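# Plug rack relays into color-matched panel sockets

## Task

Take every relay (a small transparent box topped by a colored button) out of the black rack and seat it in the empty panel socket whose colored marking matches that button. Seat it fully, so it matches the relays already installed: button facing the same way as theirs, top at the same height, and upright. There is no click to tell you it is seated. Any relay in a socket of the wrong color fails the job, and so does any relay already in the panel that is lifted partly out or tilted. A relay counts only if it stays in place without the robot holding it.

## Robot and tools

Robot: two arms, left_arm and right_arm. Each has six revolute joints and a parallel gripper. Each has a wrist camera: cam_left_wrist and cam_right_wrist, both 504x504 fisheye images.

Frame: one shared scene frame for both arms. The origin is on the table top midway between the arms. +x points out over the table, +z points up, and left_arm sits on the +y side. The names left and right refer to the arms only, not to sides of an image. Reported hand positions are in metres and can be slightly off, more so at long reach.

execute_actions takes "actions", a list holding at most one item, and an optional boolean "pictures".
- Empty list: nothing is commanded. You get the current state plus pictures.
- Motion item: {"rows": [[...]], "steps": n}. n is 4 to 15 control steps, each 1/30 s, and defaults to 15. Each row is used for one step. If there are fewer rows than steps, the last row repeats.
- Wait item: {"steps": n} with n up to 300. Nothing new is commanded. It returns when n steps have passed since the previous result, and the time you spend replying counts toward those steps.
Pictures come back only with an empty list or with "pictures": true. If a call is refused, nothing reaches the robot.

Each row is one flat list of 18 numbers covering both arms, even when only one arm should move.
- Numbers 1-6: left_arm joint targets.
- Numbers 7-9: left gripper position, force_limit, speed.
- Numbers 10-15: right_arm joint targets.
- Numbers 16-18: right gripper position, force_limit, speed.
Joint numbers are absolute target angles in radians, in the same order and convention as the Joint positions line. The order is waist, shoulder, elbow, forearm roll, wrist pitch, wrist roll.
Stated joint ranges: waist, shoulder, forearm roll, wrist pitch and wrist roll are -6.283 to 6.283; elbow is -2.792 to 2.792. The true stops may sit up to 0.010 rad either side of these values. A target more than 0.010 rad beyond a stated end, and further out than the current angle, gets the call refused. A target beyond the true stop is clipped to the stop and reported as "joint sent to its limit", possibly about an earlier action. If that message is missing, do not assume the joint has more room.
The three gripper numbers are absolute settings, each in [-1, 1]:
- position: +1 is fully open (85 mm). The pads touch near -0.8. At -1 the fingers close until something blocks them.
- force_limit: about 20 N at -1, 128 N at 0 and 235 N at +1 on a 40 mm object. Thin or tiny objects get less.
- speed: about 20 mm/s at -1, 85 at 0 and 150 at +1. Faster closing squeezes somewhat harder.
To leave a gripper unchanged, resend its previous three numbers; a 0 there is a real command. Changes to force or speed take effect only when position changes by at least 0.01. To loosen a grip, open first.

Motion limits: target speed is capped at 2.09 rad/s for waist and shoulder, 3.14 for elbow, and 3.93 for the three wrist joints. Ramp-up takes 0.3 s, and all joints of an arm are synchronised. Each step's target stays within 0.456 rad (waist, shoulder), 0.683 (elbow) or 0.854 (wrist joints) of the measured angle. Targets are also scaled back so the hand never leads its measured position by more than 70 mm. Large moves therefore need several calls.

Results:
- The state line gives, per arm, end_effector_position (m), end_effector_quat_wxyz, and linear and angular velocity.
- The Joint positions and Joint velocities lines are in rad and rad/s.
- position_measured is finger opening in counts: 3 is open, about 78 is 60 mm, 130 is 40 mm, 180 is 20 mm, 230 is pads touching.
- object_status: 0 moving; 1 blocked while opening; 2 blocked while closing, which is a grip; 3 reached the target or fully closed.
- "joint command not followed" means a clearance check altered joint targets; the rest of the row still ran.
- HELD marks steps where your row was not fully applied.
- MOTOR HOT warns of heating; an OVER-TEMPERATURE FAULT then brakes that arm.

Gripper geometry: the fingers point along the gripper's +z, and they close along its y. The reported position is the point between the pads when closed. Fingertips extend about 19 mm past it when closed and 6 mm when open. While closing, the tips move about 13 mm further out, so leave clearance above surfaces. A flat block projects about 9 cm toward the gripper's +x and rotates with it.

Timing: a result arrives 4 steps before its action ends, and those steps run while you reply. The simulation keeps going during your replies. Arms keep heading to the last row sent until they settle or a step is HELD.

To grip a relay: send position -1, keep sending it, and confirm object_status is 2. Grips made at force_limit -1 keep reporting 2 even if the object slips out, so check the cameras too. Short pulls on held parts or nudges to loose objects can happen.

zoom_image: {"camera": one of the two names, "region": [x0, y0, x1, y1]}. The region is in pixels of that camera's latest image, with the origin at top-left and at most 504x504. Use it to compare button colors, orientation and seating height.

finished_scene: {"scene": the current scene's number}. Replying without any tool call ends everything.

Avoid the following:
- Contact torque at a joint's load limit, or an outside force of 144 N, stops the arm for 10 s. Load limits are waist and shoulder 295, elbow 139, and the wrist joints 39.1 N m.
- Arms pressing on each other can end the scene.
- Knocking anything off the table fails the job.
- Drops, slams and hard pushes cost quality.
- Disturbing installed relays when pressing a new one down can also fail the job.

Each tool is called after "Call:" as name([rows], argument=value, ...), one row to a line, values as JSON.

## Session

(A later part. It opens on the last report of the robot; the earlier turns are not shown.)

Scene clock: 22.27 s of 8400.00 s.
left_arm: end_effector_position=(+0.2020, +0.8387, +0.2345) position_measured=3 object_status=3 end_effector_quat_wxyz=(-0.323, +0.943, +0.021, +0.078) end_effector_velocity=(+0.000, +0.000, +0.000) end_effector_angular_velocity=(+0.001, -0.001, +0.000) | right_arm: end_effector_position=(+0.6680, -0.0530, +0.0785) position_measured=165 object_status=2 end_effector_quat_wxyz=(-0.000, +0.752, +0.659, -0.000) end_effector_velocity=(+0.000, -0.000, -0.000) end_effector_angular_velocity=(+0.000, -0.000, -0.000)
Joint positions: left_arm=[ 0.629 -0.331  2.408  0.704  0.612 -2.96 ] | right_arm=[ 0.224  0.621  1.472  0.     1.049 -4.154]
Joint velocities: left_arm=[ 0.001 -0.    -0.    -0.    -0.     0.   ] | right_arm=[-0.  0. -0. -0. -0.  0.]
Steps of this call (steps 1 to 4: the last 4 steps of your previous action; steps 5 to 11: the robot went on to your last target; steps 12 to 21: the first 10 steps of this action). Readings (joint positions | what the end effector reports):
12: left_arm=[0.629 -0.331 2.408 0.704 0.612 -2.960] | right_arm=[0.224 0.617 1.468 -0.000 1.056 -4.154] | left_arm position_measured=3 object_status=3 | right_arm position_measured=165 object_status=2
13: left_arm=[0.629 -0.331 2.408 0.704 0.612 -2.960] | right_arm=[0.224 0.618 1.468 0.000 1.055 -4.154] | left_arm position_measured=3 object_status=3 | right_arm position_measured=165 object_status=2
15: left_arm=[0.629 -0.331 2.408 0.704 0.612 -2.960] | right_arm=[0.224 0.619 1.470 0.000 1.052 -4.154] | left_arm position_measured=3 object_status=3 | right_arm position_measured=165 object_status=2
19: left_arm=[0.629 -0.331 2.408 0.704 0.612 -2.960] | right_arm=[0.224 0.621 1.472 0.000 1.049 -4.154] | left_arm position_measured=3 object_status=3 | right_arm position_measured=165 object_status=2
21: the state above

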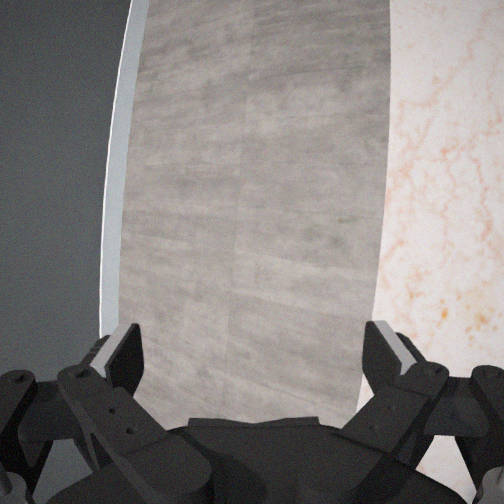

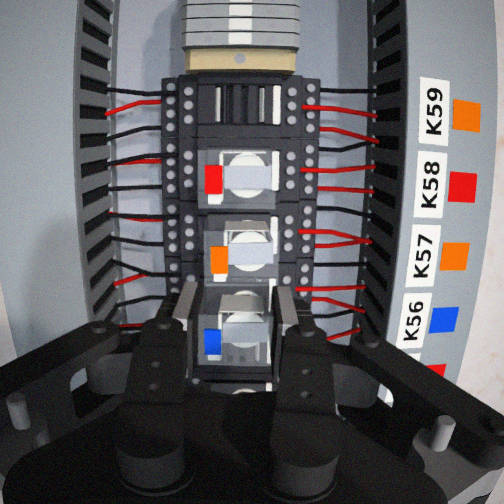

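Call:
execute_actions([
  {"rows":[[0.629,-0.331,2.408,0.704,0.612,-2.96,1,0,0,0.2236,0.6225,1.4726,0,1.0465,-4.154,-1,-0.4,-0.3],[0.629,-0.331,2.408,0.704,0.612,-2.96,1,0,0,0.2236,0.6225,1.4726,0,1.0465,-4.154,-1,-0.4,-0.3],[0.629,-0.331,2.408,0.704,0.612,-2.96,1,0,0,0.2236,0.6237,1.4736,0,1.0443,-4.154,-1,-0.4,-0.3],[0.629,-0.331,2.408,0.704,0.612,-2.96,1,0,0,0.2236,0.6237,1.4736,0,1.0443,-4.154,-1,-0.4,-0.3],[0.629,-0.331,2.408,0.704,0.612,-2.96,1,0,0,0.2236,0.6253,1.475,0,1.0413,-4.154,-1,-0.4,-0.3]],"steps":14},
], pictures=true)

Call:
zoom_image(camera="cam_right_wrist", region=[150,150,350,400])

Scene clock: 22.80 s of 8400.00 s.
left_arm: end_effector_position=(+0.2020, +0.8387, +0.2345) position_measured=3 object_status=3 end_effector_quat_wxyz=(-0.323, +0.943, +0.021, +0.078) end_effector_velocity=(-0.000, -0.000, -0.001) end_effector_angular_velocity=(-0.001, +0.000, +0.001) | right_arm: end_effector_position=(+0.6679, -0.0530, +0.0736) position_measured=165 object_status=2 end_effector_quat_wxyz=(-0.000, +0.752, +0.659, -0.000) end_effector_velocity=(+0.000, -0.000, -0.000) end_effector_angular_velocity=(-0.000, -0.000, -0.000)
Joint positions: left_arm=[ 0.629 -0.331  2.408  0.704  0.612 -2.96 ] | right_arm=[ 0.224  0.625  1.475  0.     1.041 -4.154]
Joint velocities: left_arm=[ 0.     0.     0.001  0.    -0.    -0.   ] | right_arm=[-0.     0.001 -0.    -0.    -0.     0.   ]
Steps of this call (steps 1 to 4: the last 4 steps of your previous action; steps 5 to 6: the robot went on to your last target; steps 7 to 16: the first 10 steps of this action). Readings (joint positions | what the end effector reports):
7: left_arm=[0.629 -0.331 2.408 0.704 0.612 -2.960] | right_arm=[0.224 0.621 1.472 0.000 1.049 -4.154] | left_arm position_measured=3 object_status=3 | right_arm position_measured=165 object_status=2
8: left_arm=[0.629 -0.331 2.408 0.704 0.612 -2.960] | right_arm=[0.224 0.622 1.472 0.000 1.047 -4.154] | left_arm position_measured=3 object_status=3 | right_arm position_measured=165 object_status=2
10: left_arm=[0.629 -0.331 2.408 0.704 0.612 -2.960] | right_arm=[0.224 0.623 1.473 0.000 1.045 -4.154] | left_arm position_measured=3 object_status=3 | right_arm position_measured=165 object_status=2
14: left_arm=[0.629 -0.331 2.408 0.704 0.612 -2.960] | right_arm=[0.224 0.625 1.475 0.000 1.041 -4.154] | left_arm position_measured=3 object_status=3 | right_arm position_measured=165 object_status=2
16: the state above

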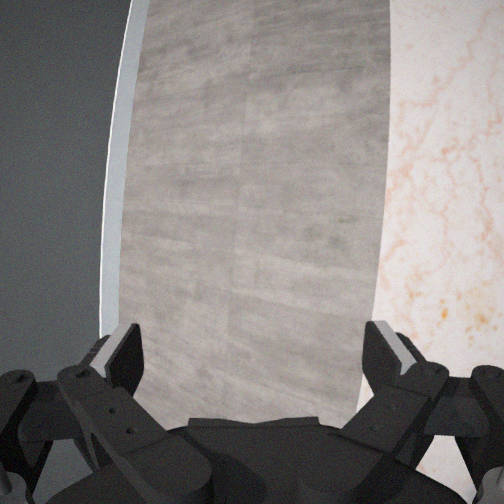

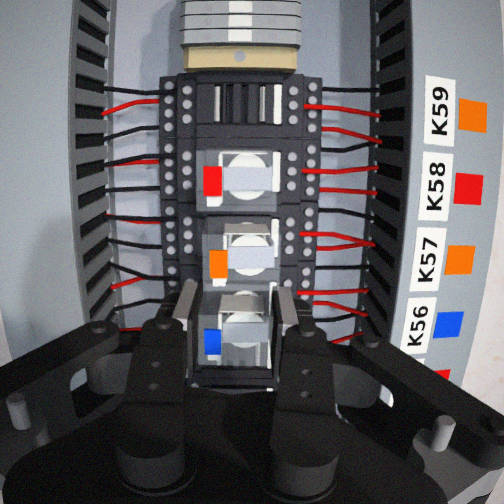

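Region (150, 150, 350, 400) of cam_right_wrist's 504x504 image, scaled by 2.016, with more detail than that image has; it fills the left 403 columns of this view, and the rest is white.

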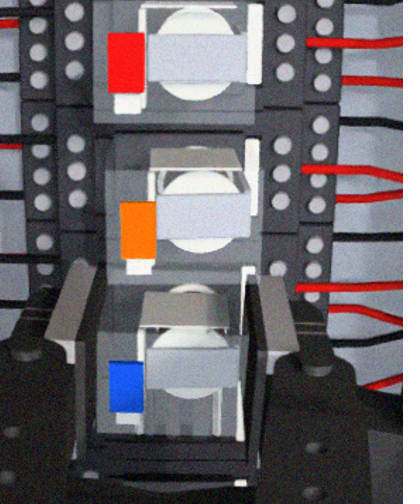

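Call:
execute_actions([
  {"rows":[[0.629,-0.331,2.408,0.704,0.612,-2.96,1,0,0,0.2236,0.6261,1.4757,0,1.0398,-4.154,-1,-0.4,-0.3],[0.629,-0.331,2.408,0.704,0.612,-2.96,1,0,0,0.2236,0.6261,1.4757,0,1.0398,-4.154,-1,-0.4,-0.3],[0.629,-0.331,2.408,0.704,0.612,-2.96,1,0,0,0.2236,0.6269,1.4764,0,1.0383,-4.154,-1,-0.4,-0.3],[0.629,-0.331,2.408,0.704,0.612,-2.96,1,0,0,0.2236,0.6269,1.4764,0,1.0383,-4.154,-1,-0.4,-0.3],[0.629,-0.331,2.408,0.704,0.612,-2.96,1,0,0,0.2236,0.6277,1.477,0,1.0369,-4.154,-1,-0.4,-0.3]],"steps":14},
], pictures=true)

Call:
zoom_image(camera="cam_right_wrist", region=[150,150,350,400])

Scene clock: 23.37 s of 8400.00 s.
left_arm: end_effector_position=(+0.2020, +0.8387, +0.2345) position_measured=3 object_status=3 end_effector_quat_wxyz=(-0.323, +0.943, +0.021, +0.078) end_effector_velocity=(+0.001, -0.001, -0.000) end_effector_angular_velocity=(-0.000, +0.000, -0.002) | right_arm: end_effector_position=(+0.6680, -0.0530, +0.0709) position_measured=165 object_status=2 end_effector_quat_wxyz=(+0.000, +0.752, +0.659, +0.000) end_effector_velocity=(-0.001, -0.000, -0.001) end_effector_angular_velocity=(-0.001, +0.000, +0.001)
Joint positions: left_arm=[ 0.629 -0.331  2.408  0.704  0.612 -2.96 ] | right_arm=[ 0.224  0.627  1.477  0.     1.037 -4.154]
Joint velocities: left_arm=[-0.002 -0.     0.001 -0.     0.    -0.001] | right_arm=[ 0.     0.     0.001 -0.001 -0.001  0.   ]
Steps of this call (steps 1 to 4: the last 4 steps of your previous action; steps 5 to 7: the robot went on to your last target; steps 8 to 17: the first 10 steps of this action). Readings (joint positions | what the end effector reports):
8: left_arm=[0.629 -0.331 2.408 0.704 0.612 -2.960] | right_arm=[0.224 0.625 1.475 0.000 1.041 -4.154] | left_arm position_measured=3 object_status=3 | right_arm position_measured=165 object_status=2
9: left_arm=[0.629 -0.331 2.408 0.704 0.612 -2.960] | right_arm=[0.224 0.626 1.475 0.000 1.040 -4.154] | left_arm position_measured=3 object_status=3 | right_arm position_measured=165 object_status=2
11: left_arm=[0.629 -0.331 2.408 0.704 0.612 -2.960] | right_arm=[0.224 0.626 1.476 0.000 1.039 -4.154] | left_arm position_measured=3 object_status=3 | right_arm position_measured=165 object_status=2
15: left_arm=[0.629 -0.331 2.408 0.704 0.612 -2.960] | right_arm=[0.224 0.627 1.477 0.000 1.037 -4.154] | left_arm position_measured=3 object_status=3 | right_arm position_measured=165 object_status=2
17: the state above

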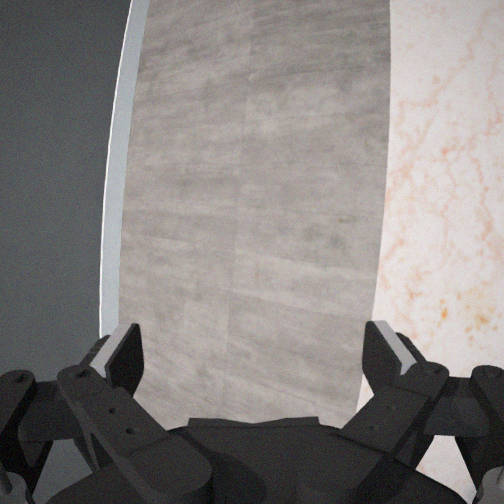

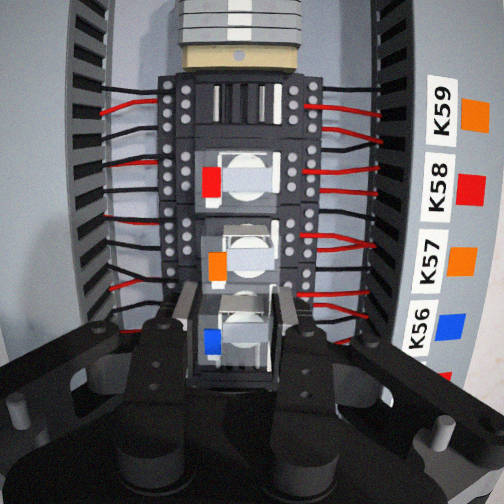

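Region (150, 150, 350, 400) of cam_right_wrist's 504x504 image, scaled by 2.016, with more detail than that image has; it fills the left 403 columns of this view, and the rest is white.

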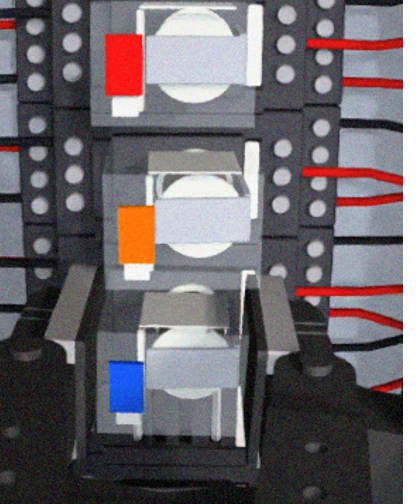

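Call:
execute_actions([
  {"rows":[[0.629,-0.331,2.408,0.704,0.612,-2.96,1,0,0,0.2236,0.6285,1.4777,0,1.0354,-4.154,-1,-0.4,-0.3],[0.629,-0.331,2.408,0.704,0.612,-2.96,1,0,0,0.2236,0.6285,1.4777,0,1.0354,-4.154,-1,-0.4,-0.3],[0.629,-0.331,2.408,0.704,0.612,-2.96,1,0,0,0.2236,0.6293,1.4784,0,1.0339,-4.154,-1,-0.4,-0.3],[0.629,-0.331,2.408,0.704,0.612,-2.96,1,0,0,0.2236,0.6293,1.4784,0,1.0339,-4.154,-1,-0.4,-0.3],[0.629,-0.331,2.408,0.704,0.612,-2.96,1,0,0,0.2236,0.6301,1.479,0,1.0325,-4.154,-1,-0.4,-0.3]],"steps":14},
], pictures=true)

Call:
zoom_image(camera="cam_right_wrist", region=[150,150,350,400])

Scene clock: 23.90 s of 8400.00 s.
left_arm: end_effector_position=(+0.2020, +0.8387, +0.2345) position_measured=3 object_status=3 end_effector_quat_wxyz=(-0.323, +0.943, +0.021, +0.078) end_effector_velocity=(-0.001, +0.000, -0.001) end_effector_angular_velocity=(-0.001, +0.001, +0.001) | right_arm: end_effector_position=(+0.6679, -0.0530, +0.0676) position_measured=165 object_status=2 end_effector_quat_wxyz=(-0.000, +0.752, +0.659, +0.000) end_effector_velocity=(+0.000, -0.000, -0.001) end_effector_angular_velocity=(-0.001, +0.001, -0.000)
Joint positions: left_arm=[ 0.629 -0.331  2.408  0.704  0.612 -2.96 ] | right_arm=[ 0.224  0.63   1.479  0.     1.032 -4.154]
Joint velocities: left_arm=[0.001 0.    0.001 0.    0.    0.001] | right_arm=[-0.001  0.001 -0.    -0.     0.    -0.   ]
Steps of this call (steps 1 to 4: the last 4 steps of your previous action; steps 5 to 6: the robot went on to your last target; steps 7 to 16: the first 10 steps of this action). Readings (joint positions | what the end effector reports):
7: left_arm=[0.629 -0.331 2.408 0.704 0.612 -2.960] | right_arm=[0.224 0.628 1.477 0.000 1.037 -4.154] | left_arm position_measured=3 object_status=3 | right_arm position_measured=165 object_status=2
8: left_arm=[0.629 -0.331 2.408 0.704 0.612 -2.960] | right_arm=[0.224 0.628 1.477 0.000 1.036 -4.154] | left_arm position_measured=3 object_status=3 | right_arm position_measured=165 object_status=2
10: left_arm=[0.629 -0.331 2.408 0.704 0.612 -2.960] | right_arm=[0.224 0.629 1.478 0.000 1.034 -4.154] | left_arm position_measured=3 object_status=3 | right_arm position_measured=165 object_status=2
14: left_arm=[0.629 -0.331 2.408 0.704 0.612 -2.960] | right_arm=[0.224 0.630 1.479 0.000 1.032 -4.154] | left_arm position_measured=3 object_status=3 | right_arm position_measured=165 object_status=2
16: the state above

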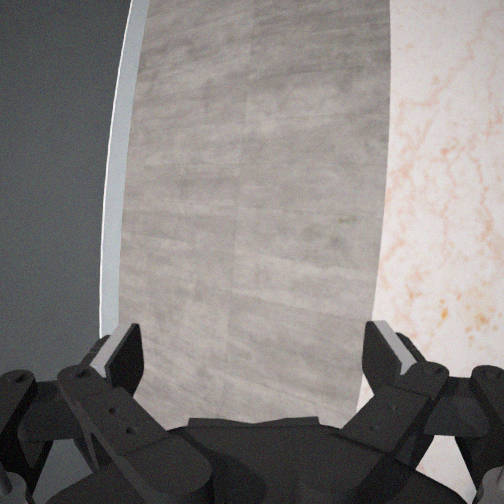

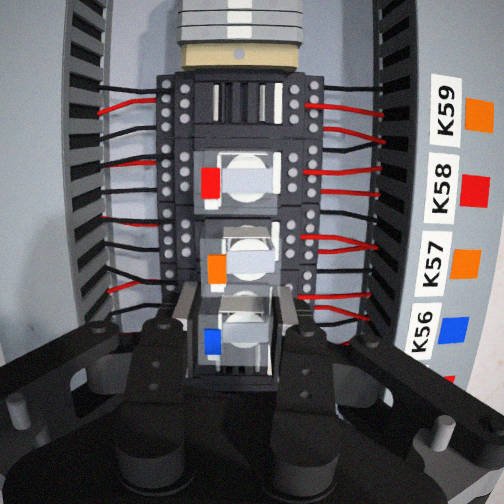

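Region (150, 150, 350, 400) of cam_right_wrist's 504x504 image, scaled by 2.016, with more detail than that image has; it fills the left 403 columns of this view, and the rest is white.

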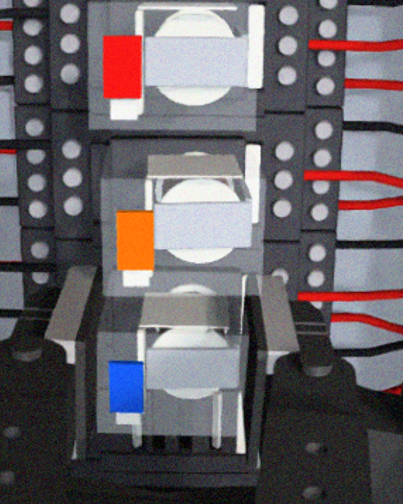

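Call:
execute_actions([
  {"rows":[[0.629,-0.331,2.408,0.704,0.612,-2.96,1,0,0,0.2236,0.6309,1.4797,0,1.031,-4.154,-1,-0.4,-0.3],[0.629,-0.331,2.408,0.704,0.612,-2.96,1,0,0,0.2236,0.6309,1.4797,0,1.031,-4.154,-1,-0.4,-0.3],[0.629,-0.331,2.408,0.704,0.612,-2.96,1,0,0,0.2236,0.6317,1.4804,0,1.0295,-4.154,-1,-0.4,-0.3],[0.629,-0.331,2.408,0.704,0.612,-2.96,1,0,0,0.2236,0.6317,1.4804,0,1.0295,-4.154,-1,-0.4,-0.3],[0.629,-0.331,2.408,0.704,0.612,-2.96,1,0,0,0.2236,0.6325,1.481,0,1.0281,-4.154,-1,-0.4,-0.3]],"steps":14},
], pictures=true)

Call:
zoom_image(camera="cam_right_wrist", region=[150,150,350,400])

Scene clock: 24.53 s of 8400.00 s.
left_arm: end_effector_position=(+0.2020, +0.8387, +0.2345) position_measured=3 object_status=3 end_effector_quat_wxyz=(-0.323, +0.943, +0.021, +0.078) end_effector_velocity=(+0.000, -0.000, -0.000) end_effector_angular_velocity=(-0.000, +0.002, -0.001) | right_arm: end_effector_position=(+0.6679, -0.0530, +0.0654) position_measured=165 object_status=2 end_effector_quat_wxyz=(+0.000, +0.752, +0.659, +0.000) end_effector_velocity=(-0.000, -0.000, -0.002) end_effector_angular_velocity=(-0.001, +0.001, +0.000)
Joint positions: left_arm=[ 0.629 -0.331  2.408  0.704  0.612 -2.96 ] | right_arm=[ 0.224  0.632  1.481 -0.     1.028 -4.154]
Joint velocities: left_arm=[-0.001  0.     0.     0.     0.001  0.001] | right_arm=[ 0.     0.002  0.001 -0.    -0.002 -0.   ]
Steps of this call (steps 1 to 4: the last 4 steps of your previous action; steps 5 to 9: the robot went on to your last target; steps 10 to 19: the first 10 steps of this action). Readings (joint positions | what the end effector reports):
10: left_arm=[0.629 -0.331 2.408 0.704 0.612 -2.960] | right_arm=[0.224 0.630 1.479 0.000 1.032 -4.154] | left_arm position_measured=3 object_status=3 | right_arm position_measured=165 object_status=2
11: left_arm=[0.629 -0.331 2.408 0.704 0.612 -2.960] | right_arm=[0.224 0.631 1.479 0.000 1.032 -4.154] | left_arm position_measured=3 object_status=3 | right_arm position_measured=165 object_status=2
13: left_arm=[0.629 -0.331 2.408 0.704 0.612 -2.960] | right_arm=[0.224 0.631 1.480 -0.000 1.030 -4.154] | left_arm position_measured=3 object_status=3 | right_arm position_measured=165 object_status=2
17: left_arm=[0.629 -0.331 2.408 0.704 0.612 -2.960] | right_arm=[0.224 0.632 1.481 -0.000 1.029 -4.154] | left_arm position_measured=3 object_status=3 | right_arm position_measured=165 object_status=2
19: the state above

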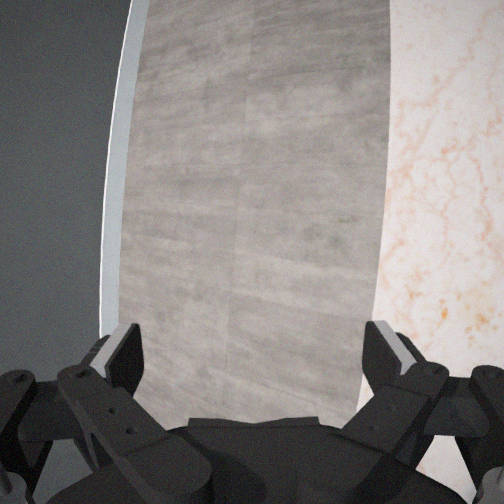

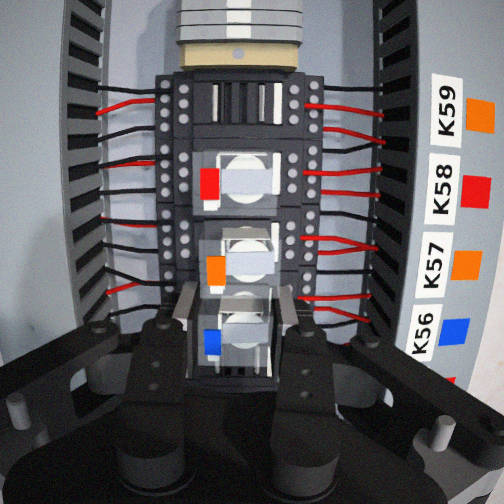

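Region (150, 150, 350, 400) of cam_right_wrist's 504x504 image, scaled by 2.016, with more detail than that image has; it fills the left 403 columns of this view, and the rest is white.

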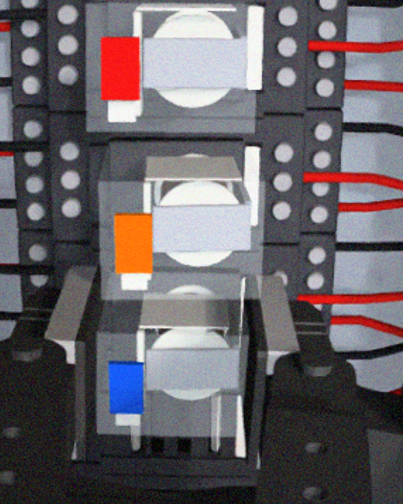

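Call:
execute_actions(actions=[])

Scene clock: 35.07 s of 8400.00 s.
left_arm: end_effector_position=(+0.2020, +0.8387, +0.2345) position_measured=3 object_status=3 end_effector_quat_wxyz=(-0.323, +0.943, +0.021, +0.078) end_effector_velocity=(-0.000, +0.000, -0.000) end_effector_angular_velocity=(-0.000, +0.000, +0.000) | right_arm: end_effector_position=(+0.6684, -0.0528, +0.0663) position_measured=165 object_status=2 end_effector_quat_wxyz=(+0.000, +0.752, +0.659, +0.001) end_effector_velocity=(+0.001, -0.001, +0.001) end_effector_angular_velocity=(+0.000, -0.001, -0.001)
Joint positions: left_arm=[ 0.629 -0.331  2.408  0.704  0.612 -2.96 ] | right_arm=[ 0.224  0.631  1.48  -0.     1.029 -4.154]
Joint velocities: left_arm=[ 0.  0.  0.  0.  0. -0.] | right_arm=[-0.001 -0.001 -0.    -0.     0.    -0.   ]
FORCE FAULT: contact force on the right arm reached its limit, and that arm stopped for 10 seconds. The contact can be on any part of that arm, not only on its tool. That arm's remaining commands of this call were not run. That arm holds still and accepts commands again. Move the arm away from the contact; if what it grips holds it there, let go first. Pushing or pulling that hard again can fault the arm again.
Kept back: nothing.
The stop of the right arm began at step 16 of this call (marked STOPPED below). From that step on that arm followed nothing that you had sent. Nothing is kept back now, and the robot has no last target.
Steps of this call (steps 1 to 4: the last 4 steps of your previous action; steps 5 to 15: the robot went on to your last target; step 16: nothing new was sent; steps 17 to 316: the stop continued). Readings (joint positions | what the end effector reports):
1: left_arm=[0.629 -0.331 2.408 0.704 0.612 -2.960] | right_arm=[0.224 0.632 1.481 -0.000 1.028 -4.154] | left_arm position_measured=3 object_status=3 | right_arm position_measured=165 object_status=2
2: left_arm=[0.629 -0.331 2.408 0.704 0.612 -2.960] | right_arm=[0.224 0.632 1.481 -0.000 1.028 -4.154] | left_arm position_measured=3 object_status=3 | right_arm position_measured=165 object_status=2
4: left_arm=[0.629 -0.331 2.408 0.704 0.612 -2.960] | right_arm=[0.224 0.632 1.481 -0.000 1.028 -4.154] | left_arm position_measured=3 object_status=3 | right_arm position_measured=165 object_status=2
8: left_arm=[0.629 -0.331 2.408 0.704 0.612 -2.960] | right_arm=[0.224 0.632 1.481 -0.000 1.028 -4.154] | left_arm position_measured=3 object_status=3 | right_arm position_measured=165 object_status=2
16: left_arm=[0.629 -0.331 2.408 0.704 0.612 -2.960] | right_arm=[0.224 0.631 1.480 -0.000 1.029 -4.154] | left_arm position_measured=3 object_status=3 | right_arm position_measured=165 object_status=2 STOPPED (the right arm)
316: the state above

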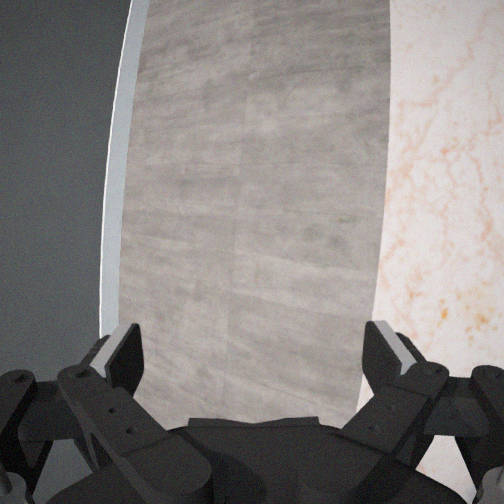

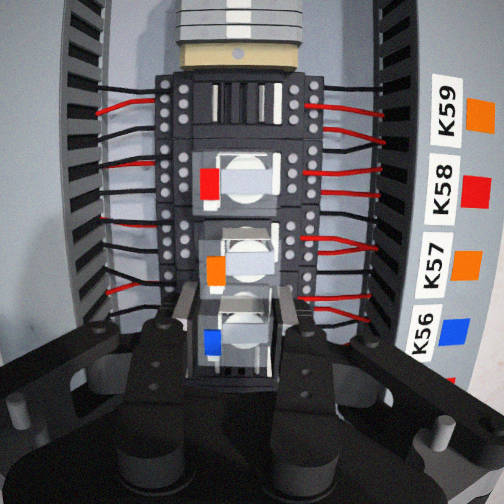

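Call:
execute_actions([
  {"rows":[[0.629,-0.331,2.408,0.704,0.612,-2.96,1,0,0,0.224,0.631,1.480,0,1.029,-4.154,0.0,-0.4,0],[0.629,-0.331,2.408,0.704,0.612,-2.96,1,0,0,0.224,0.631,1.480,0,1.029,-4.154,0.0,-0.4,0],[0.629,-0.331,2.408,0.704,0.612,-2.96,1,0,0,0.224,0.631,1.480,0,1.029,-4.154,0.0,-0.4,0],[0.629,-0.331,2.408,0.704,0.612,-2.96,1,0,0,0.224,0.631,1.480,0,1.029,-4.154,0.0,-0.4,0],[0.629,-0.331,2.408,0.704,0.612,-2.96,1,0,0,0.224,0.631,1.480,0,1.029,-4.154,0.0,-0.4,0],[0.629,-0.331,2.408,0.704,0.612,-2.96,1,0,0,0.224,0.631,1.480,0,1.029,-4.154,0.0,-0.4,0],[0.629,-0.331,2.408,0.704,0.612,-2.96,1,0,0,0.224,0.631,1.480,0,1.029,-4.154,0.0,-0.4,0],[0.629,-0.331,2.408,0.704,0.612,-2.96,1,0,0,0.224,0.631,1.480,0,1.029,-4.154,0.0,-0.4,0],[0.629,-0.331,2.408,0.704,0.612,-2.96,1,0,0,0.2236,0.5827,1.4342,0,1.1247,-4.154,0.0,-0.4,0]],"steps":15},
])

Call:
execute_actions([
  {"steps":12},
], pictures=true)

Scene clock: 35.93 s of 8400.00 s.
left_arm: end_effector_position=(+0.2020, +0.8387, +0.2345) position_measured=3 object_status=3 end_effector_quat_wxyz=(-0.323, +0.943, +0.021, +0.078) end_effector_velocity=(+0.001, -0.000, -0.000) end_effector_angular_velocity=(-0.000, -0.002, +0.000) | right_arm: end_effector_position=(+0.6679, -0.0527, +0.0832) position_measured=129 object_status=0 end_effector_quat_wxyz=(-0.000, +0.752, +0.659, -0.001) end_effector_velocity=(+0.017, +0.008, +0.540) end_effector_angular_velocity=(-0.001, +0.001, +0.001)
Joint positions: left_arm=[ 0.629 -0.331  2.408  0.704  0.612 -2.96 ] | right_arm=[ 0.224  0.618  1.468 -0.     1.057 -4.154]
Joint velocities: left_arm=[-0.002 -0.     0.    -0.    -0.    -0.003] | right_arm=[ 0.001 -0.404 -0.406 -0.     0.812  0.   ]
Steps of this call (steps 1 to 15: nothing new was sent; steps 16 to 26: the first 11 steps of this action). Readings (joint positions | what the end effector reports):
16: left_arm=[0.629 -0.331 2.408 0.704 0.612 -2.960] | right_arm=[0.224 0.631 1.480 -0.000 1.029 -4.154] | left_arm position_measured=3 object_status=3 | right_arm position_measured=165 object_status=0
17: left_arm=[0.629 -0.331 2.408 0.704 0.612 -2.960] | right_arm=[0.224 0.631 1.480 -0.000 1.029 -4.154] | left_arm position_measured=3 object_status=3 | right_arm position_measured=165 object_status=0
19: left_arm=[0.629 -0.331 2.408 0.704 0.612 -2.960] | right_arm=[0.224 0.631 1.480 -0.000 1.029 -4.154] | left_arm position_measured=3 object_status=3 | right_arm position_measured=155 object_status=0
23: left_arm=[0.629 -0.331 2.408 0.704 0.612 -2.960] | right_arm=[0.224 0.631 1.480 -0.000 1.029 -4.154] | left_arm position_measured=3 object_status=3 | right_arm position_measured=132 object_status=0
26: the state above

Scene clock: 36.33 s of 8400.00 s.
left_arm: end_effector_position=(+0.2020, +0.8387, +0.2345) position_measured=3 object_status=3 end_effector_quat_wxyz=(-0.323, +0.943, +0.021, +0.078) end_effector_velocity=(+0.000, -0.000, -0.001) end_effector_angular_velocity=(-0.001, +0.000, -0.001) | right_arm: end_effector_position=(+0.6681, -0.0529, +0.1299) position_measured=129 object_status=3 end_effector_quat_wxyz=(+0.000, +0.752, +0.659, +0.000) end_effector_velocity=(+0.001, -0.001, -0.001) end_effector_angular_velocity=(-0.001, +0.001, -0.001)
Joint positions: left_arm=[ 0.629 -0.331  2.408  0.704  0.612 -2.96 ] | right_arm=[ 0.224  0.583  1.434  0.     1.125 -4.154]
Joint velocities: left_arm=[-0.001  0.     0.001  0.    -0.    -0.   ] | right_arm=[-0.001  0.002 -0.001 -0.     0.    -0.   ]
Kept back: nothing.
Steps of this call (steps 1 to 4: the last 4 steps of your previous action; steps 5 to 12: the robot went on to your last target). Readings (joint positions | what the end effector reports):
1: left_arm=[0.629 -0.331 2.408 0.704 0.612 -2.960] | right_arm=[0.224 0.602 1.452 -0.000 1.088 -4.154] | left_arm position_measured=3 object_status=3 | right_arm position_measured=129 object_status=0
2: left_arm=[0.629 -0.331 2.408 0.704 0.612 -2.960] | right_arm=[0.224 0.588 1.439 0.000 1.112 -4.154] | left_arm position_measured=3 object_status=3 | right_arm position_measured=129 object_status=0
4: left_arm=[0.629 -0.331 2.408 0.704 0.612 -2.960] | right_arm=[0.224 0.582 1.434 0.000 1.124 -4.154] | left_arm position_measured=3 object_status=3 | right_arm position_measured=129 object_status=0
8: left_arm=[0.629 -0.331 2.408 0.704 0.612 -2.960] | right_arm=[0.224 0.582 1.434 0.000 1.125 -4.154] | left_arm position_measured=3 object_status=3 | right_arm position_measured=129 object_status=3
12: the state above

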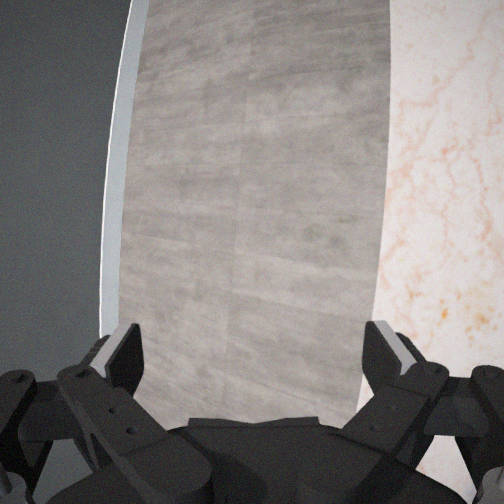

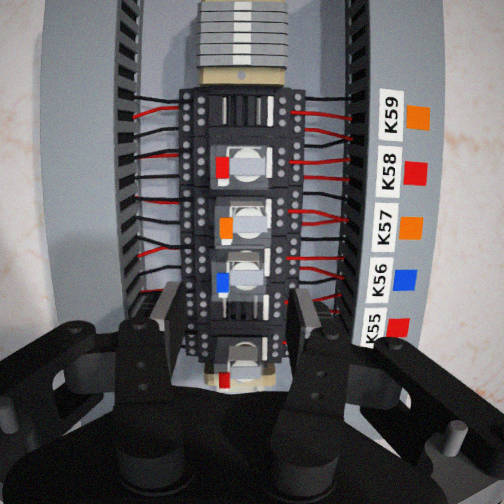

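Call:
zoom_image(camera="cam_right_wrist", region=[160,80,330,400])

Region (160, 80, 330, 400) of cam_right_wrist's 504x504 image, scaled by 1.575, with more detail than that image has; it fills the left 268 columns of this view, and the rest is white.

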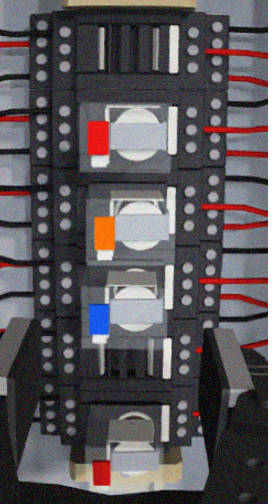

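Call:
execute_actions([
  {"rows":[[0.629,-0.331,2.408,0.704,0.612,-2.96,1,0,0,0.2471,0.605,1.407,0,1.1296,-4.1305,0.0,-0.8,0],[0.629,-0.331,2.408,0.704,0.612,-2.96,1,0,0,0.2471,0.605,1.407,0,1.1296,-4.1305,0.0,-0.8,0],[0.629,-0.331,2.408,0.704,0.612,-2.96,1,0,0,0.2471,0.605,1.407,0,1.1296,-4.1305,0.0,-0.8,0],[0.629,-0.331,2.408,0.704,0.612,-2.96,1,0,0,0.2471,0.605,1.407,0,1.1296,-4.1305,0.0,-0.8,0],[0.629,-0.331,2.408,0.704,0.612,-2.96,1,0,0,0.2471,0.605,1.407,0,1.1296,-4.1305,0.0,-0.8,0],[0.629,-0.331,2.408,0.704,0.612,-2.96,1,0,0,0.2471,0.6242,1.4236,0,1.0938,-4.1305,0.0,-0.8,0]],"steps":15},
])

Call:
execute_actions([
  {"steps":6},
], pictures=true)

Scene clock: 37.47 s of 8400.00 s.
left_arm: end_effector_position=(+0.2020, +0.8387, +0.2345) position_measured=3 object_status=3 end_effector_quat_wxyz=(-0.323, +0.943, +0.021, +0.078) end_effector_velocity=(+0.001, -0.000, +0.000) end_effector_angular_velocity=(+0.000, -0.000, -0.002) | right_arm: end_effector_position=(+0.6711, -0.0295, +0.0994) position_measured=129 object_status=3 end_effector_quat_wxyz=(-0.000, +0.752, +0.659, -0.000) end_effector_velocity=(+0.002, +0.000, +0.002) end_effector_angular_velocity=(+0.003, -0.007, -0.001)
Joint positions: left_arm=[ 0.629 -0.331  2.408  0.704  0.612 -2.96 ] | right_arm=[ 0.247  0.625  1.423 -0.     1.094 -4.131]
Joint velocities: left_arm=[-0.002 -0.    -0.    -0.    -0.     0.   ] | right_arm=[-0.001 -0.002 -0.     0.    -0.005  0.   ]
Steps of this call (steps 1 to 23: the robot went on to your last target; steps 24 to 34: the first 11 steps of this action). Readings (joint positions | what the end effector reports):
24: left_arm=[0.629 -0.331 2.408 0.704 0.612 -2.960] | right_arm=[0.224 0.583 1.434 -0.000 1.125 -4.154] | left_arm position_measured=3 object_status=3 | right_arm position_measured=129 object_status=3
25: left_arm=[0.629 -0.331 2.408 0.704 0.612 -2.960] | right_arm=[0.227 0.586 1.430 -0.000 1.126 -4.150] | left_arm position_measured=3 object_status=3 | right_arm position_measured=129 object_status=3
27: left_arm=[0.629 -0.331 2.408 0.704 0.612 -2.960] | right_arm=[0.245 0.603 1.409 -0.000 1.129 -4.133] | left_arm position_measured=3 object_status=3 | right_arm position_measured=129 object_status=3
31: left_arm=[0.629 -0.331 2.408 0.704 0.612 -2.960] | right_arm=[0.247 0.617 1.417 0.000 1.106 -4.131] | left_arm position_measured=3 object_status=3 | right_arm position_measured=129 object_status=3
34: the state above

Scene clock: 37.67 s of 8400.00 s.
left_arm: end_effector_position=(+0.2020, +0.8387, +0.2345) position_measured=3 object_status=3 end_effector_quat_wxyz=(-0.323, +0.943, +0.021, +0.078) end_effector_velocity=(+0.000, +0.000, -0.000) end_effector_angular_velocity=(+0.000, -0.000, -0.001) | right_arm: end_effector_position=(+0.6711, -0.0295, +0.0996) position_measured=129 object_status=3 end_effector_quat_wxyz=(-0.000, +0.752, +0.659, -0.000) end_effector_velocity=(-0.000, -0.000, +0.000) end_effector_angular_velocity=(+0.000, +0.000, -0.000)
Joint positions: left_arm=[ 0.629 -0.331  2.408  0.704  0.612 -2.96 ] | right_arm=[ 0.247  0.624  1.424 -0.     1.094 -4.131]
Joint velocities: left_arm=[-0.     0.001 -0.     0.    -0.001  0.   ] | right_arm=[-0.    -0.001  0.001  0.    -0.001  0.   ]
Kept back: nothing.
Steps of this call (steps 1 to 4: the last 4 steps of your previous action; steps 5 to 6: the robot went on to your last target). Readings (joint positions | what the end effector reports):
1: left_arm=[0.629 -0.331 2.408 0.704 0.612 -2.960] | right_arm=[0.247 0.625 1.423 -0.000 1.094 -4.131] | left_arm position_measured=3 object_status=3 | right_arm position_measured=129 object_status=3
2: left_arm=[0.629 -0.331 2.408 0.704 0.612 -2.960] | right_arm=[0.247 0.625 1.423 -0.000 1.094 -4.131] | left_arm position_measured=3 object_status=3 | right_arm position_measured=129 object_status=3
4: left_arm=[0.629 -0.331 2.408 0.704 0.612 -2.960] | right_arm=[0.247 0.625 1.423 -0.000 1.094 -4.131] | left_arm position_measured=3 object_status=3 | right_arm position_measured=129 object_status=3
6: the state above

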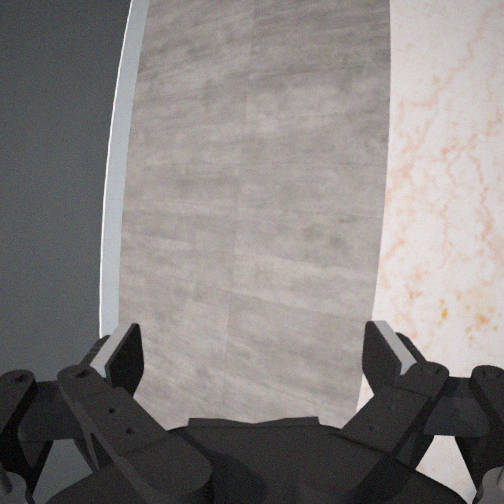

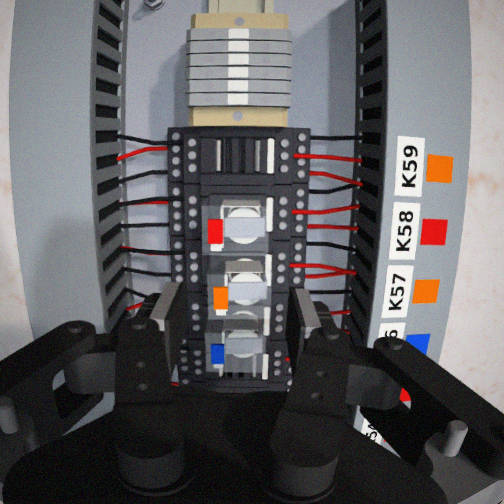

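Call:
execute_actions([
  {"rows":[[0.629,-0.331,2.408,0.704,0.612,-2.96,1,0,0,0.2471,0.630,1.4287,0,1.0829,-4.1305,0.0,-0.8,-0.3],[0.629,-0.331,2.408,0.704,0.612,-2.96,1,0,0,0.2471,0.630,1.4287,0,1.0829,-4.1305,0.0,-0.8,-0.3],[0.629,-0.331,2.408,0.704,0.612,-2.96,1,0,0,0.2471,0.6358,1.4337,0,1.072,-4.1305,0.0,-0.8,-0.3],[0.629,-0.331,2.408,0.704,0.612,-2.96,1,0,0,0.2471,0.6358,1.4337,0,1.072,-4.1305,0.0,-0.8,-0.3],[0.629,-0.331,2.408,0.704,0.612,-2.96,1,0,0,0.2471,0.6417,1.4388,0,1.0611,-4.1305,0.0,-0.8,-0.3],[0.629,-0.331,2.408,0.704,0.612,-2.96,1,0,0,0.2471,0.6417,1.4388,0,1.0611,-4.1305,0.0,-0.8,-0.3],[0.629,-0.331,2.408,0.704,0.612,-2.96,1,0,0,0.2471,0.6475,1.4439,0,1.0502,-4.1305,0.0,-0.8,-0.3]],"steps":15},
], pictures=true)

Scene clock: 38.27 s of 8400.00 s.
left_arm: end_effector_position=(+0.2020, +0.8387, +0.2345) position_measured=3 object_status=3 end_effector_quat_wxyz=(-0.323, +0.943, +0.021, +0.078) end_effector_velocity=(+0.001, +0.000, +0.000) end_effector_angular_velocity=(+0.000, -0.001, -0.000) | right_arm: end_effector_position=(+0.6709, -0.0295, +0.0696) position_measured=129 object_status=3 end_effector_quat_wxyz=(-0.000, +0.752, +0.659, -0.000) end_effector_velocity=(+0.001, -0.000, +0.001) end_effector_angular_velocity=(+0.002, -0.003, -0.001)
Joint positions: left_arm=[ 0.629 -0.331  2.408  0.704  0.612 -2.96 ] | right_arm=[ 0.247  0.648  1.444 -0.     1.05  -4.13 ]
Joint velocities: left_arm=[-0.     0.    -0.    -0.    -0.001 -0.001] | right_arm=[-0.001 -0.001 -0.     0.    -0.002 -0.   ]
Steps of this call (steps 1 to 7: the robot went on to your last target; steps 8 to 18: the first 11 steps of this action). Readings (joint positions | what the end effector reports):
8: left_arm=[0.629 -0.331 2.408 0.704 0.612 -2.960] | right_arm=[0.247 0.624 1.424 0.000 1.094 -4.131] | left_arm position_measured=3 object_status=3 | right_arm position_measured=129 object_status=3
9: left_arm=[0.629 -0.331 2.408 0.704 0.612 -2.960] | right_arm=[0.247 0.626 1.426 0.000 1.088 -4.131] | left_arm position_measured=3 object_status=3 | right_arm position_measured=129 object_status=3
11: left_arm=[0.629 -0.331 2.408 0.704 0.612 -2.960] | right_arm=[0.247 0.632 1.431 0.000 1.077 -4.130] | left_arm position_measured=3 object_status=3 | right_arm position_measured=129 object_status=3
15: left_arm=[0.629 -0.331 2.408 0.704 0.612 -2.960] | right_arm=[0.247 0.644 1.441 0.000 1.055 -4.130] | left_arm position_measured=3 object_status=3 | right_arm position_measured=129 object_status=3
18: the state above

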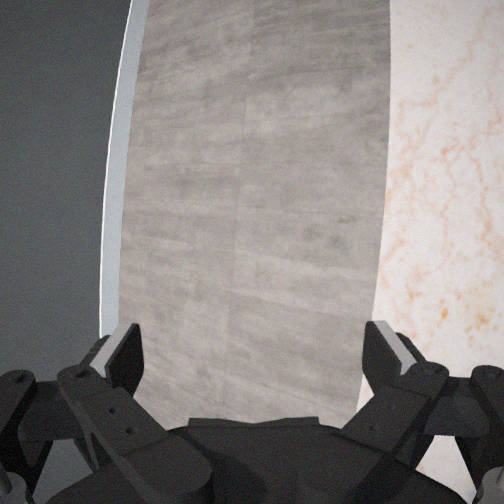

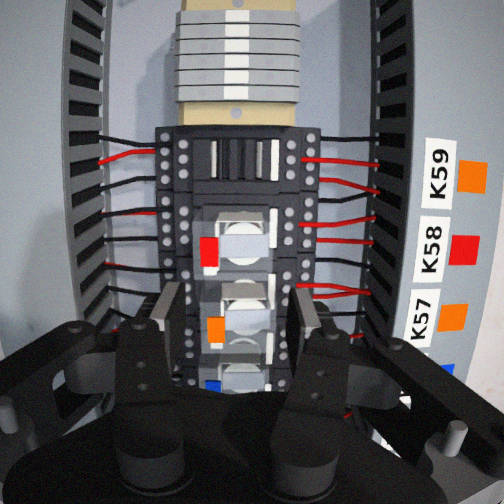

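Roughly centred. Close, then press lightly.

Call:
execute_actions([
  {"rows":[[0.629,-0.331,2.408,0.704,0.612,-2.96,1,0,0,0.2471,0.6475,1.4439,0,1.0502,-4.1305,-1,-0.75,-0.2]],"steps":15},
])

Call:
execute_actions([
  {"rows":[[0.629,-0.331,2.408,0.704,0.612,-2.96,1,0,0,0.2471,0.6475,1.4439,0,1.0502,-4.1305,-1,-0.75,-0.2],[0.629,-0.331,2.408,0.704,0.612,-2.96,1,0,0,0.2471,0.6475,1.4439,0,1.0502,-4.1305,-1,-0.75,-0.2],[0.629,-0.331,2.408,0.704,0.612,-2.96,1,0,0,0.2471,0.6475,1.4439,0,1.0502,-4.1305,-1,-0.75,-0.2],[0.629,-0.331,2.408,0.704,0.612,-2.96,1,0,0,0.2471,0.6475,1.4439,0,1.0502,-4.1305,-1,-0.75,-0.2],[0.629,-0.331,2.408,0.704,0.612,-2.96,1,0,0,0.2471,0.6483,1.4446,0,1.0487,-4.1305,-1,-0.75,-0.2],[0.629,-0.331,2.408,0.704,0.612,-2.96,1,0,0,0.2471,0.6483,1.4446,0,1.0487,-4.1305,-1,-0.75,-0.2],[0.629,-0.331,2.408,0.704,0.612,-2.96,1,0,0,0.2471,0.6491,1.4453,0,1.0472,-4.1305,-1,-0.75,-0.2]],"steps":15},
], pictures=true)

Scene clock: 38.93 s of 8400.00 s.
left_arm: end_effector_position=(+0.2020, +0.8387, +0.2345) position_measured=3 object_status=3 end_effector_quat_wxyz=(-0.323, +0.943, +0.021, +0.078) end_effector_velocity=(-0.000, -0.000, +0.000) end_effector_angular_velocity=(+0.000, +0.001, -0.001) | right_arm: end_effector_position=(+0.6712, -0.0294, +0.0699) position_measured=163 object_status=0 end_effector_quat_wxyz=(+0.000, +0.752, +0.659, +0.000) end_effector_velocity=(-0.000, +0.000, -0.000) end_effector_angular_velocity=(-0.000, -0.000, +0.001)
Joint positions: left_arm=[ 0.629 -0.331  2.408  0.704  0.612 -2.96 ] | right_arm=[ 0.247  0.647  1.444 -0.     1.05  -4.13 ]
Joint velocities: left_arm=[-0.    -0.     0.     0.    -0.     0.001] | right_arm=[ 0.001 -0.     0.    -0.    -0.    -0.   ]
Steps of this call (steps 1 to 4: the last 4 steps of your previous action; steps 5 to 9: the robot went on to your last target; steps 10 to 20: the first 11 steps of this action). Readings (joint positions | what the end effector reports):
10: left_arm=[0.629 -0.331 2.408 0.704 0.612 -2.960] | right_arm=[0.247 0.648 1.444 -0.000 1.050 -4.130] | left_arm position_measured=3 object_status=3 | right_arm position_measured=129 object_status=0
11: left_arm=[0.629 -0.331 2.408 0.704 0.612 -2.960] | right_arm=[0.247 0.648 1.444 -0.000 1.050 -4.130] | left_arm position_measured=3 object_status=3 | right_arm position_measured=129 object_status=0
13: left_arm=[0.629 -0.331 2.408 0.704 0.612 -2.960] | right_arm=[0.247 0.648 1.444 -0.000 1.050 -4.130] | left_arm position_measured=3 object_status=3 | right_arm position_measured=137 object_status=0
17: left_arm=[0.629 -0.331 2.408 0.704 0.612 -2.960] | right_arm=[0.247 0.647 1.444 -0.000 1.050 -4.130] | left_arm position_measured=3 object_status=3 | right_arm position_measured=160 object_status=0
20: the state above

Scene clock: 39.43 s of 8400.00 s.
left_arm: end_effector_position=(+0.2020, +0.8387, +0.2345) position_measured=3 object_status=3 end_effector_quat_wxyz=(-0.323, +0.943, +0.021, +0.078) end_effector_velocity=(-0.001, +0.000, -0.000) end_effector_angular_velocity=(-0.000, +0.002, +0.002) | right_arm: end_effector_position=(+0.6708, -0.0294, +0.0684) position_measured=163 object_status=2 end_effector_quat_wxyz=(-0.000, +0.752, +0.659, +0.000) end_effector_velocity=(+0.000, +0.000, -0.002) end_effector_angular_velocity=(+0.000, -0.001, +0.000)
Joint positions: left_arm=[ 0.629 -0.331  2.408  0.704  0.612 -2.96 ] | right_arm=[ 0.247  0.648  1.445  0.     1.048 -4.131]
Joint velocities: left_arm=[ 0.001 -0.     0.     0.     0.002  0.001] | right_arm=[ 0.     0.002  0.    -0.    -0.003 -0.   ]
Steps of this call (steps 1 to 4: the last 4 steps of your previous action; steps 5 to 15: the first 11 steps of this action). Readings (joint positions | what the end effector reports):
5: left_arm=[0.629 -0.331 2.408 0.704 0.612 -2.960] | right_arm=[0.247 0.647 1.444 -0.000 1.050 -4.130] | left_arm position_measured=3 object_status=3 | right_arm position_measured=163 object_status=2
6: left_arm=[0.629 -0.331 2.408 0.704 0.612 -2.960] | right_arm=[0.247 0.647 1.444 -0.000 1.050 -4.130] | left_arm position_measured=3 object_status=3 | right_arm position_measured=163 object_status=2
8: left_arm=[0.629 -0.331 2.408 0.704 0.612 -2.960] | right_arm=[0.247 0.647 1.444 -0.000 1.050 -4.130] | left_arm position_measured=3 object_status=3 | right_arm position_measured=163 object_status=2
12: left_arm=[0.629 -0.331 2.408 0.704 0.612 -2.960] | right_arm=[0.247 0.648 1.445 0.000 1.048 -4.130] | left_arm position_measured=3 object_status=3 | right_arm position_measured=163 object_status=2
15: the state above

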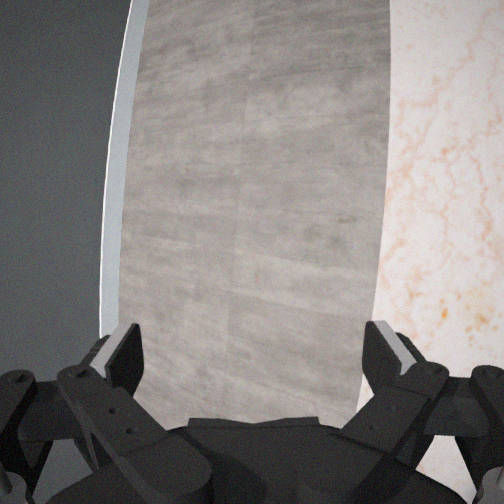

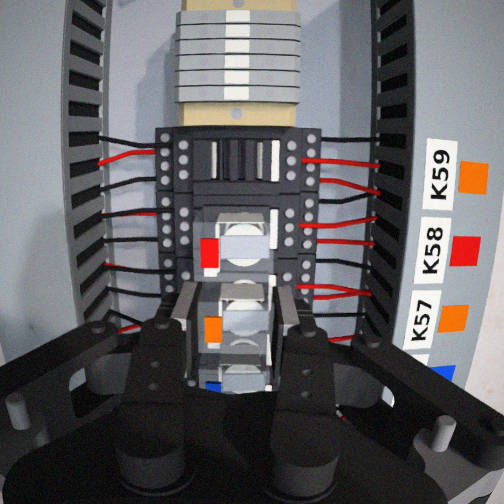

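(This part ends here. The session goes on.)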